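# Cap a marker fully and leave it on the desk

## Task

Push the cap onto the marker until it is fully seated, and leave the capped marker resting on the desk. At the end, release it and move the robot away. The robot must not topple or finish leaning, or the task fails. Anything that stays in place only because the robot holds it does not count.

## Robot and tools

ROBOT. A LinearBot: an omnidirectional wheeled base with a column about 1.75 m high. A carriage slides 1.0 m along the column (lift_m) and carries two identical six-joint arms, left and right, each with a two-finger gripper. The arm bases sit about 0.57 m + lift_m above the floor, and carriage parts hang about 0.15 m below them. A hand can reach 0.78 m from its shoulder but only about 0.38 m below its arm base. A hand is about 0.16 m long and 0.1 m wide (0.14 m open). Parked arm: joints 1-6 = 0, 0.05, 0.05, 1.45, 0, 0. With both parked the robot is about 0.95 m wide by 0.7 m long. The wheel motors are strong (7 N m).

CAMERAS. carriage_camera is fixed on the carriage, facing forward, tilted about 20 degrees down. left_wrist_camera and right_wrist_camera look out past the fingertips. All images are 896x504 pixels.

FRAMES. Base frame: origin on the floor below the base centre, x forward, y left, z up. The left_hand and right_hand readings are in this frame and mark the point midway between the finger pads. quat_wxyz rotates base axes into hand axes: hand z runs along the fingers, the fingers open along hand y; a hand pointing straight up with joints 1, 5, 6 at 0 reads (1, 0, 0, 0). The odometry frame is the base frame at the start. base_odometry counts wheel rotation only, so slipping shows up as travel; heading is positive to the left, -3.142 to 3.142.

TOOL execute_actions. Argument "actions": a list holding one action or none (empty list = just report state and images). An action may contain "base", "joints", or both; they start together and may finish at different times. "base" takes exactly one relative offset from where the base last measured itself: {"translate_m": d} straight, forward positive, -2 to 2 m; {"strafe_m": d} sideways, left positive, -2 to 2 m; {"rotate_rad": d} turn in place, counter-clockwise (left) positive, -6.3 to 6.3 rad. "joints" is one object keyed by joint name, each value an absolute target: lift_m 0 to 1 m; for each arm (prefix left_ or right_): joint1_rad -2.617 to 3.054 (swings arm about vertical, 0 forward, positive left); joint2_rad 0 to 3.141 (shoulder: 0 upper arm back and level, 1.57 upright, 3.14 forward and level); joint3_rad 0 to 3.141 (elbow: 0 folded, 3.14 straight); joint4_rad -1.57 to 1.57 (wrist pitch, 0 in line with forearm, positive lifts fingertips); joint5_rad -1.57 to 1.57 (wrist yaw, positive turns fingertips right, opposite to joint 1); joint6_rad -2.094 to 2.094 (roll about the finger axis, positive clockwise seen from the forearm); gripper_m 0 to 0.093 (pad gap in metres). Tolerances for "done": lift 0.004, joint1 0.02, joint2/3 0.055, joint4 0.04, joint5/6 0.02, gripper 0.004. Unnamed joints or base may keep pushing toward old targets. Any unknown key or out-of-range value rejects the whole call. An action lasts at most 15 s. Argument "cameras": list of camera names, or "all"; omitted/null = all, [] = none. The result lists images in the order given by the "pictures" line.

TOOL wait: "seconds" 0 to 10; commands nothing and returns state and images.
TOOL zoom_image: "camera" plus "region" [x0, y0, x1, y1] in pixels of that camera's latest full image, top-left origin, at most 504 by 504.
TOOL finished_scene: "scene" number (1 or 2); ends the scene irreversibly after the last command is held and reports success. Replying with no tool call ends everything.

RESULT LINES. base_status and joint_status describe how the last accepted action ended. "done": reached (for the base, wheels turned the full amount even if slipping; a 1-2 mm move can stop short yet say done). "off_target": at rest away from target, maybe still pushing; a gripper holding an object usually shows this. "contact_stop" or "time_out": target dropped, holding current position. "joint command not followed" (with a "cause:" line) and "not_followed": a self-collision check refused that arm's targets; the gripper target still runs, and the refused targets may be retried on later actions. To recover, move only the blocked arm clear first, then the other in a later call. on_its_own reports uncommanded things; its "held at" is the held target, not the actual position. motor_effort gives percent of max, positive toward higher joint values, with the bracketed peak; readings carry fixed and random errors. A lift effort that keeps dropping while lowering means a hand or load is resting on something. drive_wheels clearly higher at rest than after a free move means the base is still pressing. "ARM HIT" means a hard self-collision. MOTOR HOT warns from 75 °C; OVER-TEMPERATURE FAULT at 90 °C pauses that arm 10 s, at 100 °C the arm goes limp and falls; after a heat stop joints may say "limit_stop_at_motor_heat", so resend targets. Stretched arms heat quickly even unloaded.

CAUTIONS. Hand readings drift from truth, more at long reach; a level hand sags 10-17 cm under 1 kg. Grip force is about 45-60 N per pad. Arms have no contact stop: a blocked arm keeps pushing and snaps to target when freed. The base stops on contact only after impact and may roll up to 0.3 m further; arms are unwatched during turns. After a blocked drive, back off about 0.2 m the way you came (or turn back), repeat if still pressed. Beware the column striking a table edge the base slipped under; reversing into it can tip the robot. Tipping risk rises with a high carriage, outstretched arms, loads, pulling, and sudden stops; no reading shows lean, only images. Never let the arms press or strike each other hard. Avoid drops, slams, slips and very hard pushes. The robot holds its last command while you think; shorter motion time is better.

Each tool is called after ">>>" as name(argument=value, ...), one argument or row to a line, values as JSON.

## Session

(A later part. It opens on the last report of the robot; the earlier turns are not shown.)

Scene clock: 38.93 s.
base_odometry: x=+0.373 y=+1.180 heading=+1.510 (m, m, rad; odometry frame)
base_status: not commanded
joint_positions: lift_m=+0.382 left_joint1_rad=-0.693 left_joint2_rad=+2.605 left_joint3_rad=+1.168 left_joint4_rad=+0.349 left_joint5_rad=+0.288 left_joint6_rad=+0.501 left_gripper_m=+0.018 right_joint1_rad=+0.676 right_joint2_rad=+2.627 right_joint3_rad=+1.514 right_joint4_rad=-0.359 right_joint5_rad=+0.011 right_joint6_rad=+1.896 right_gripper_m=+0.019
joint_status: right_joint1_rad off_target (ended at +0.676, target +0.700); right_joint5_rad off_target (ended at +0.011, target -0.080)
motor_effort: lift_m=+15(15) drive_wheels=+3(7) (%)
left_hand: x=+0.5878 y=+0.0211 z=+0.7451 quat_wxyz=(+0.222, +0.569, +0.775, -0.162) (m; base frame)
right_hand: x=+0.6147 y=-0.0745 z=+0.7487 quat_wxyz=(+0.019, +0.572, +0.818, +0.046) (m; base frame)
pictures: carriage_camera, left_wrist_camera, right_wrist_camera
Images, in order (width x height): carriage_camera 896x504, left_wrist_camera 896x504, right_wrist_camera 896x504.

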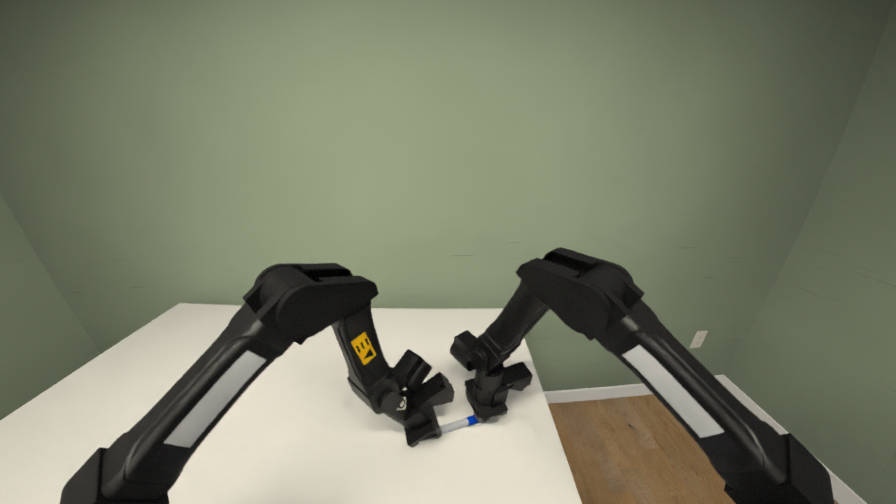

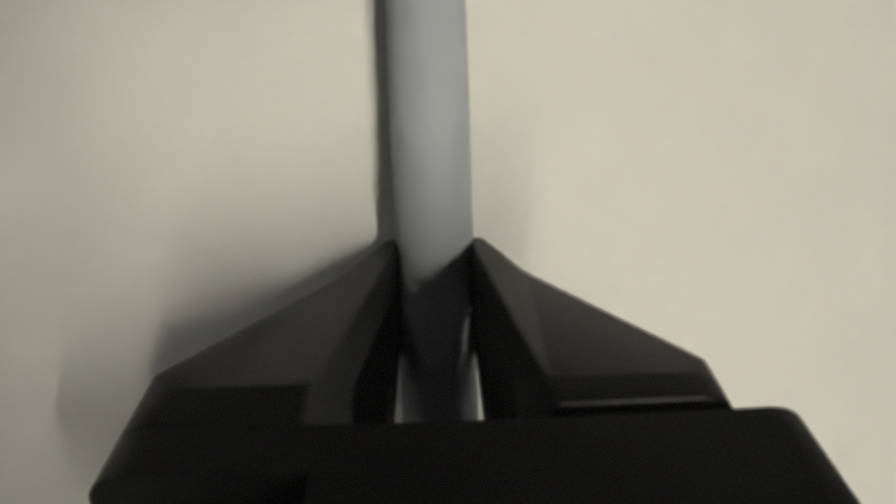

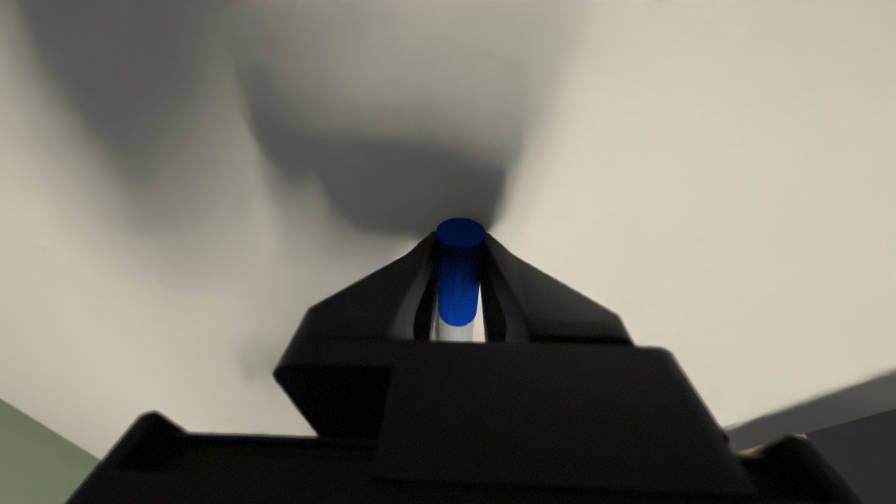

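>>> execute_actions(
  actions=[
    {"joints": {"right_joint1_rad": 0.725, "right_joint5_rad": -0.2}},
  ],
  cameras=["carriage_camera", "left_wrist_camera"],
)

>>> zoom_image(
  camera="carriage_camera",
  region=[430, 395, 510, 445],
)

Scene clock: 39.70 s.
base_odometry: x=+0.373 y=+1.180 heading=+1.510 (m, m, rad; odometry frame)
base_status: not commanded
joint_positions: lift_m=+0.382 left_joint1_rad=-0.693 left_joint2_rad=+2.602 left_joint3_rad=+1.161 left_joint4_rad=+0.334 left_joint5_rad=+0.305 left_joint6_rad=+0.508 left_gripper_m=+0.018 right_joint1_rad=+0.677 right_joint2_rad=+2.627 right_joint3_rad=+1.505 right_joint4_rad=-0.360 right_joint5_rad=-0.032 right_joint6_rad=+1.904 right_gripper_m=+0.019
joint_status: right_joint1_rad off_target (ended at +0.678, target +0.725); right_joint5_rad off_target (ended at -0.032, target -0.200)
motor_effort: lift_m=+15(15) drive_wheels=-7(7) (%)
left_hand: x=+0.5822 y=+0.0226 z=+0.7444 quat_wxyz=(+0.213, +0.572, +0.774, -0.168) (m; base frame)
right_hand: x=+0.6062 y=-0.0710 z=+0.7470 quat_wxyz=(-0.003, +0.574, +0.817, +0.047) (m; base frame)
pictures: carriage_camera, left_wrist_camera
Images, in order (width x height): carriage_camera 896x504, left_wrist_camera 896x504.

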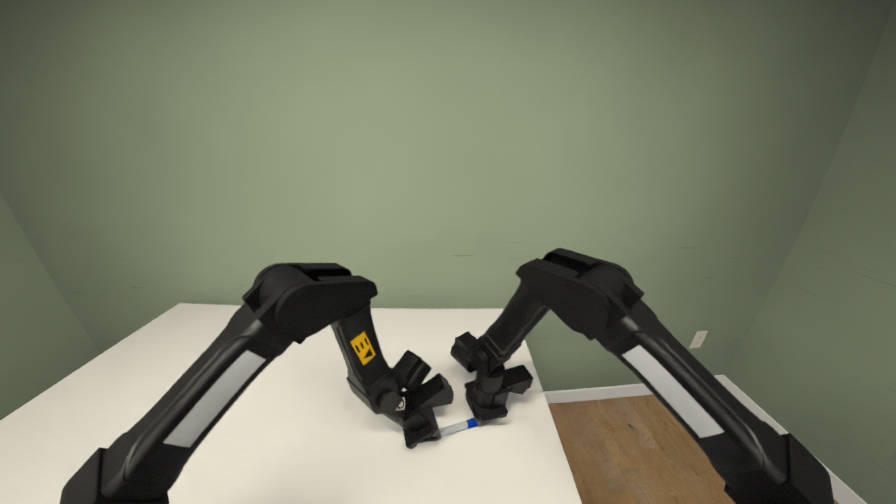

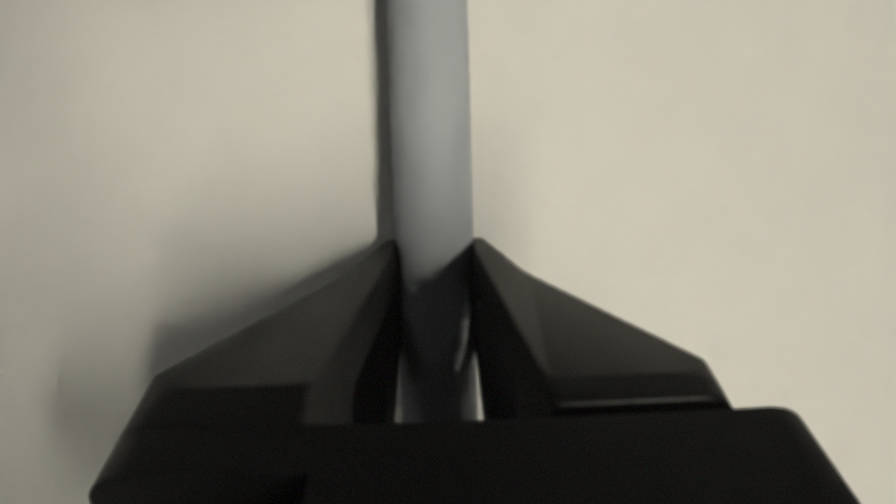

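Region (430, 395, 510, 445) of carriage_camera's 896x504 image, scaled by 6.300, with more detail than that image has; it fills the top 315 rows of this view, and the rest is white.

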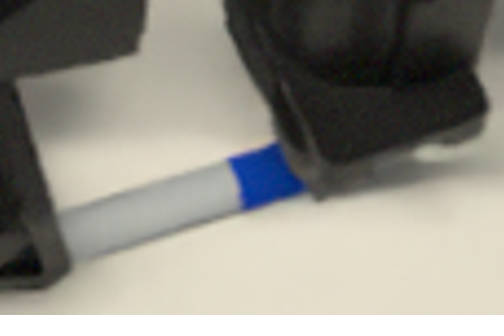

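>>> execute_actions(
  actions=[
    {"joints": {"right_joint1_rad": 0.677, "right_joint5_rad": -0.02, "right_joint4_rad": -0.36}},
  ],
  cameras=[],
)

>>> execute_actions(
  actions=[
    {"joints": {"right_gripper_m": 0.045, "left_gripper_m": 0.045}},
  ],
  cameras=[],
)

>>> execute_actions(
  actions=[
    {"joints": {"lift_m": 0.47}},
  ],
)

Scene clock: 40.57 s.
base_odometry: x=+0.373 y=+1.180 heading=+1.510 (m, m, rad; odometry frame)
base_status: not commanded
joint_positions: lift_m=+0.382 left_joint1_rad=-0.693 left_joint2_rad=+2.602 left_joint3_rad=+1.161 left_joint4_rad=+0.352 left_joint5_rad=+0.302 left_joint6_rad=+0.506 left_gripper_m=+0.018 right_joint1_rad=+0.671 right_joint2_rad=+2.627 right_joint3_rad=+1.505 right_joint4_rad=-0.358 right_joint5_rad=-0.012 right_joint6_rad=+1.904 right_gripper_m=+0.019
joint_status: all done
motor_effort: lift_m=+15(15) drive_wheels=-7(7) (%)
left_hand: x=+0.5856 y=+0.0206 z=+0.7462 quat_wxyz=(+0.222, +0.571, +0.772, -0.167) (m; base frame)
right_hand: x=+0.6108 y=-0.0756 z=+0.7470 quat_wxyz=(+0.007, +0.578, +0.815, +0.045) (m; base frame)
pictures: none
No camera images: the call's "cameras" was empty. Leave "cameras" out to get every camera's image.

Scene clock: 41.13 s.
base_odometry: x=+0.373 y=+1.180 heading=+1.510 (m, m, rad; odometry frame)
base_status: not commanded
joint_positions: lift_m=+0.382 left_joint1_rad=-0.693 left_joint2_rad=+2.602 left_joint3_rad=+1.161 left_joint4_rad=+0.352 left_joint5_rad=+0.281 left_joint6_rad=+0.502 left_gripper_m=+0.045 right_joint1_rad=+0.671 right_joint2_rad=+2.627 right_joint3_rad=+1.505 right_joint4_rad=-0.358 right_joint5_rad=-0.012 right_joint6_rad=+1.904 right_gripper_m=+0.045
joint_status: all done
motor_effort: lift_m=+15(15) drive_wheels=-7(6) (%)
left_hand: x=+0.5880 y=+0.0228 z=+0.7453 quat_wxyz=(+0.222, +0.568, +0.776, -0.158) (m; base frame)
right_hand: x=+0.6108 y=-0.0756 z=+0.7470 quat_wxyz=(+0.007, +0.578, +0.815, +0.046) (m; base frame)
pictures: none
No camera images: the call's "cameras" was empty. Leave "cameras" out to get every camera's image.

Scene clock: 42.03 s.
base_odometry: x=+0.373 y=+1.180 heading=+1.510 (m, m, rad; odometry frame)
base_status: not commanded
joint_positions: lift_m=+0.470 left_joint1_rad=-0.693 left_joint2_rad=+2.619 left_joint3_rad=+1.161 left_joint4_rad=+0.346 left_joint5_rad=+0.277 left_joint6_rad=+0.502 left_gripper_m=+0.045 right_joint1_rad=+0.671 right_joint2_rad=+2.623 right_joint3_rad=+1.505 right_joint4_rad=-0.361 right_joint5_rad=-0.015 right_joint6_rad=+1.904 right_gripper_m=+0.045
joint_status: all done
motor_effort: lift_m=+18(22) drive_wheels=+4(7) (%)
left_hand: x=+0.5833 y=+0.0277 z=+0.8246 quat_wxyz=(+0.211, +0.568, +0.780, -0.155) (m; base frame)
right_hand: x=+0.6107 y=-0.0750 z=+0.8359 quat_wxyz=(+0.005, +0.578, +0.815, +0.046) (m; base frame)
pictures: carriage_camera, left_wrist_camera, right_wrist_camera
Images, in order (width x height): carriage_camera 896x504, left_wrist_camera 896x504, right_wrist_camera 896x504.

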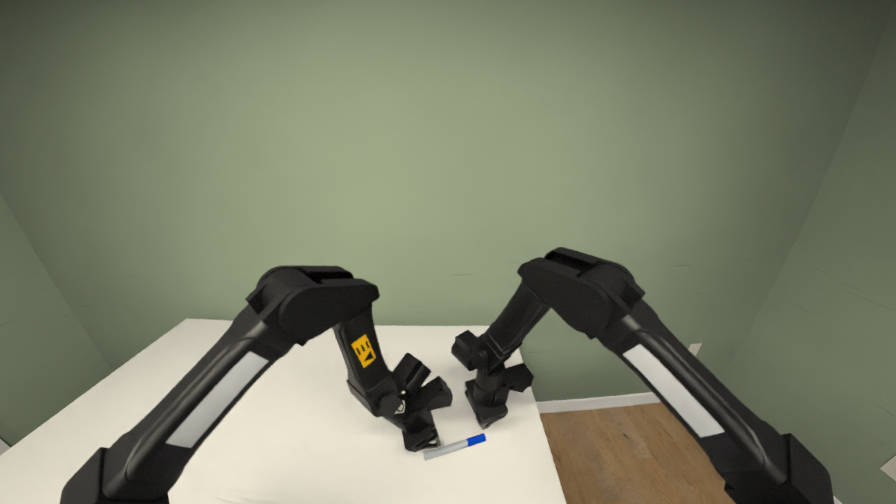

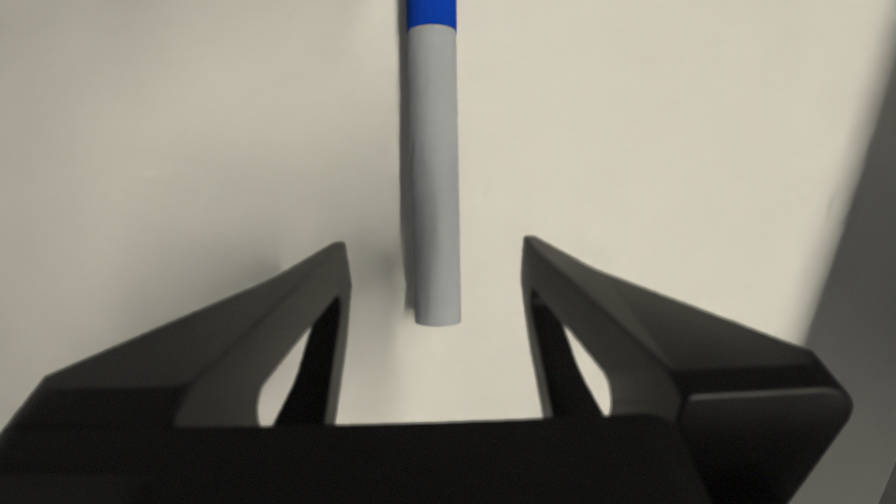

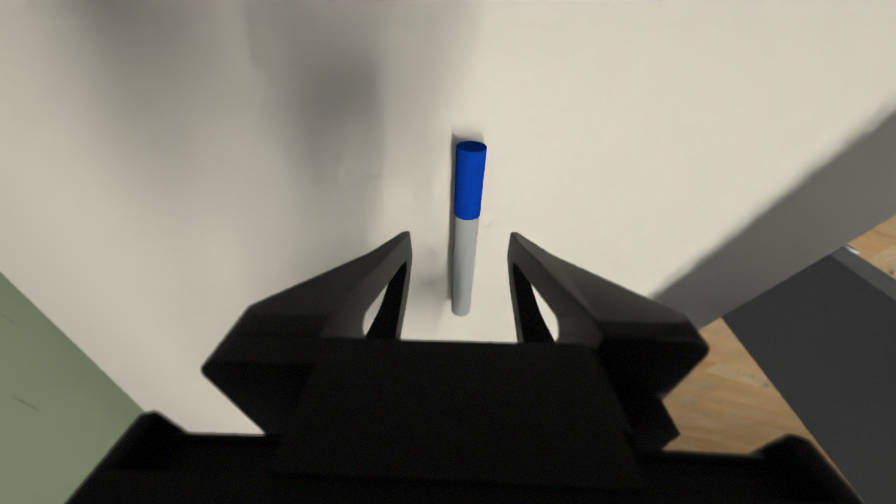

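>>> zoom_image(
  camera="left_wrist_camera",
  region=[380, 0, 480, 70],
)

>>> zoom_image(
  camera="right_wrist_camera",
  region=[430, 180, 510, 250],
)

Region (380, 0, 480, 70) of left_wrist_camera's 896x504 image, scaled by 5.040, with more detail than that image has; it fills the top 353 rows of this view, and the rest is white.

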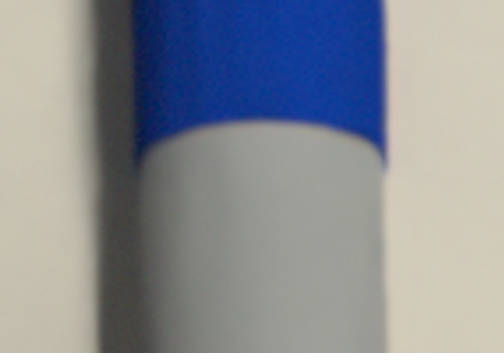

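Region (430, 180, 510, 250) of right_wrist_camera's 896x504 image, scaled by 6.300, with more detail than that image has; it fills the top 441 rows of this view, and the rest is white.

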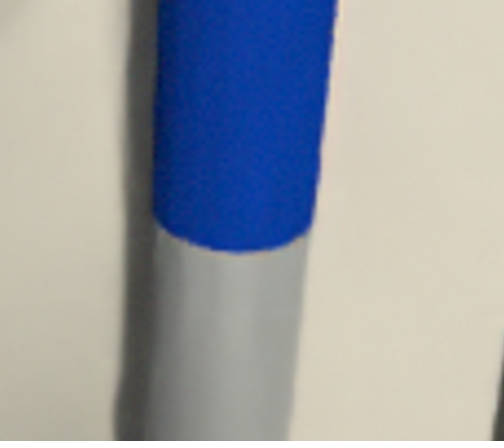

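>>> execute_actions(
  actions=[
    {"base": {"translate_m": -0.3}, "joints": {"left_joint1_rad": 0, "left_joint2_rad": 0.05, "left_joint3_rad": 0.05, "left_joint4_rad": 1.45, "left_joint5_rad": 0, "left_joint6_rad": 0, "right_joint1_rad": 0, "right_joint2_rad": 0.05, "right_joint3_rad": 0.05, "right_joint4_rad": 1.45, "right_joint5_rad": 0, "right_joint6_rad": 0}},
  ],
  cameras=["carriage_camera"],
)

>>> finished_scene(
  scene=1,
)

Scene clock: 44.77 s.
base_odometry: x=+0.355 y=+0.880 heading=+1.510 (m, m, rad; odometry frame)
base_status: done
joint_positions: lift_m=+0.470 left_joint1_rad=-0.005 left_joint2_rad=+0.056 left_joint3_rad=+0.061 left_joint4_rad=+1.454 left_joint5_rad=-0.003 left_joint6_rad=+0.004 left_gripper_m=+0.045 right_joint1_rad=+0.001 right_joint2_rad=+0.063 right_joint3_rad=+0.072 right_joint4_rad=+1.456 right_joint5_rad=+0.001 right_joint6_rad=+0.007 right_gripper_m=+0.045
joint_status: all done
motor_effort: lift_m=+18(19) drive_wheels=-3(23) (%)
left_hand: x=+0.3020 y=+0.3464 z=+1.4643 quat_wxyz=(+0.998, -0.001, +0.056, -0.001) (m; base frame)
right_hand: x=+0.3001 y=-0.3462 z=+1.4675 quat_wxyz=(+0.999, +0.001, +0.053, +0.004) (m; base frame)
pictures: carriage_camera
Images, in order (width x height): carriage_camera 896x504.

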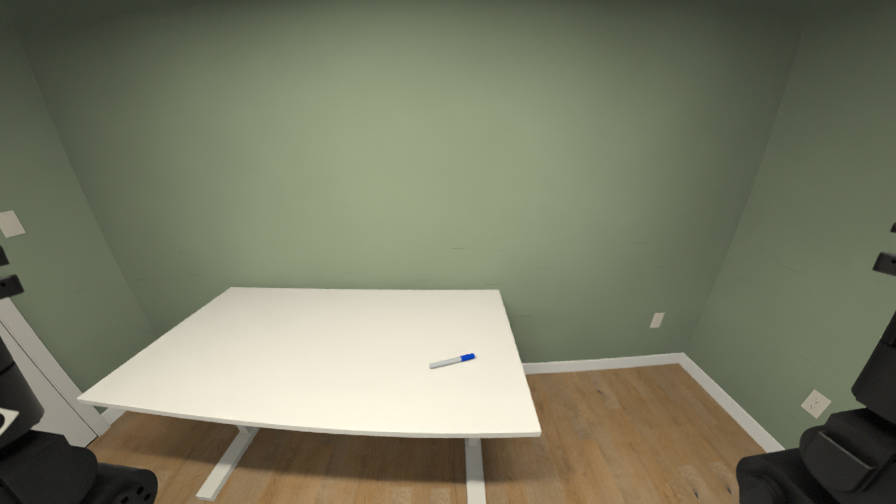

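The scene is finished: the task was done.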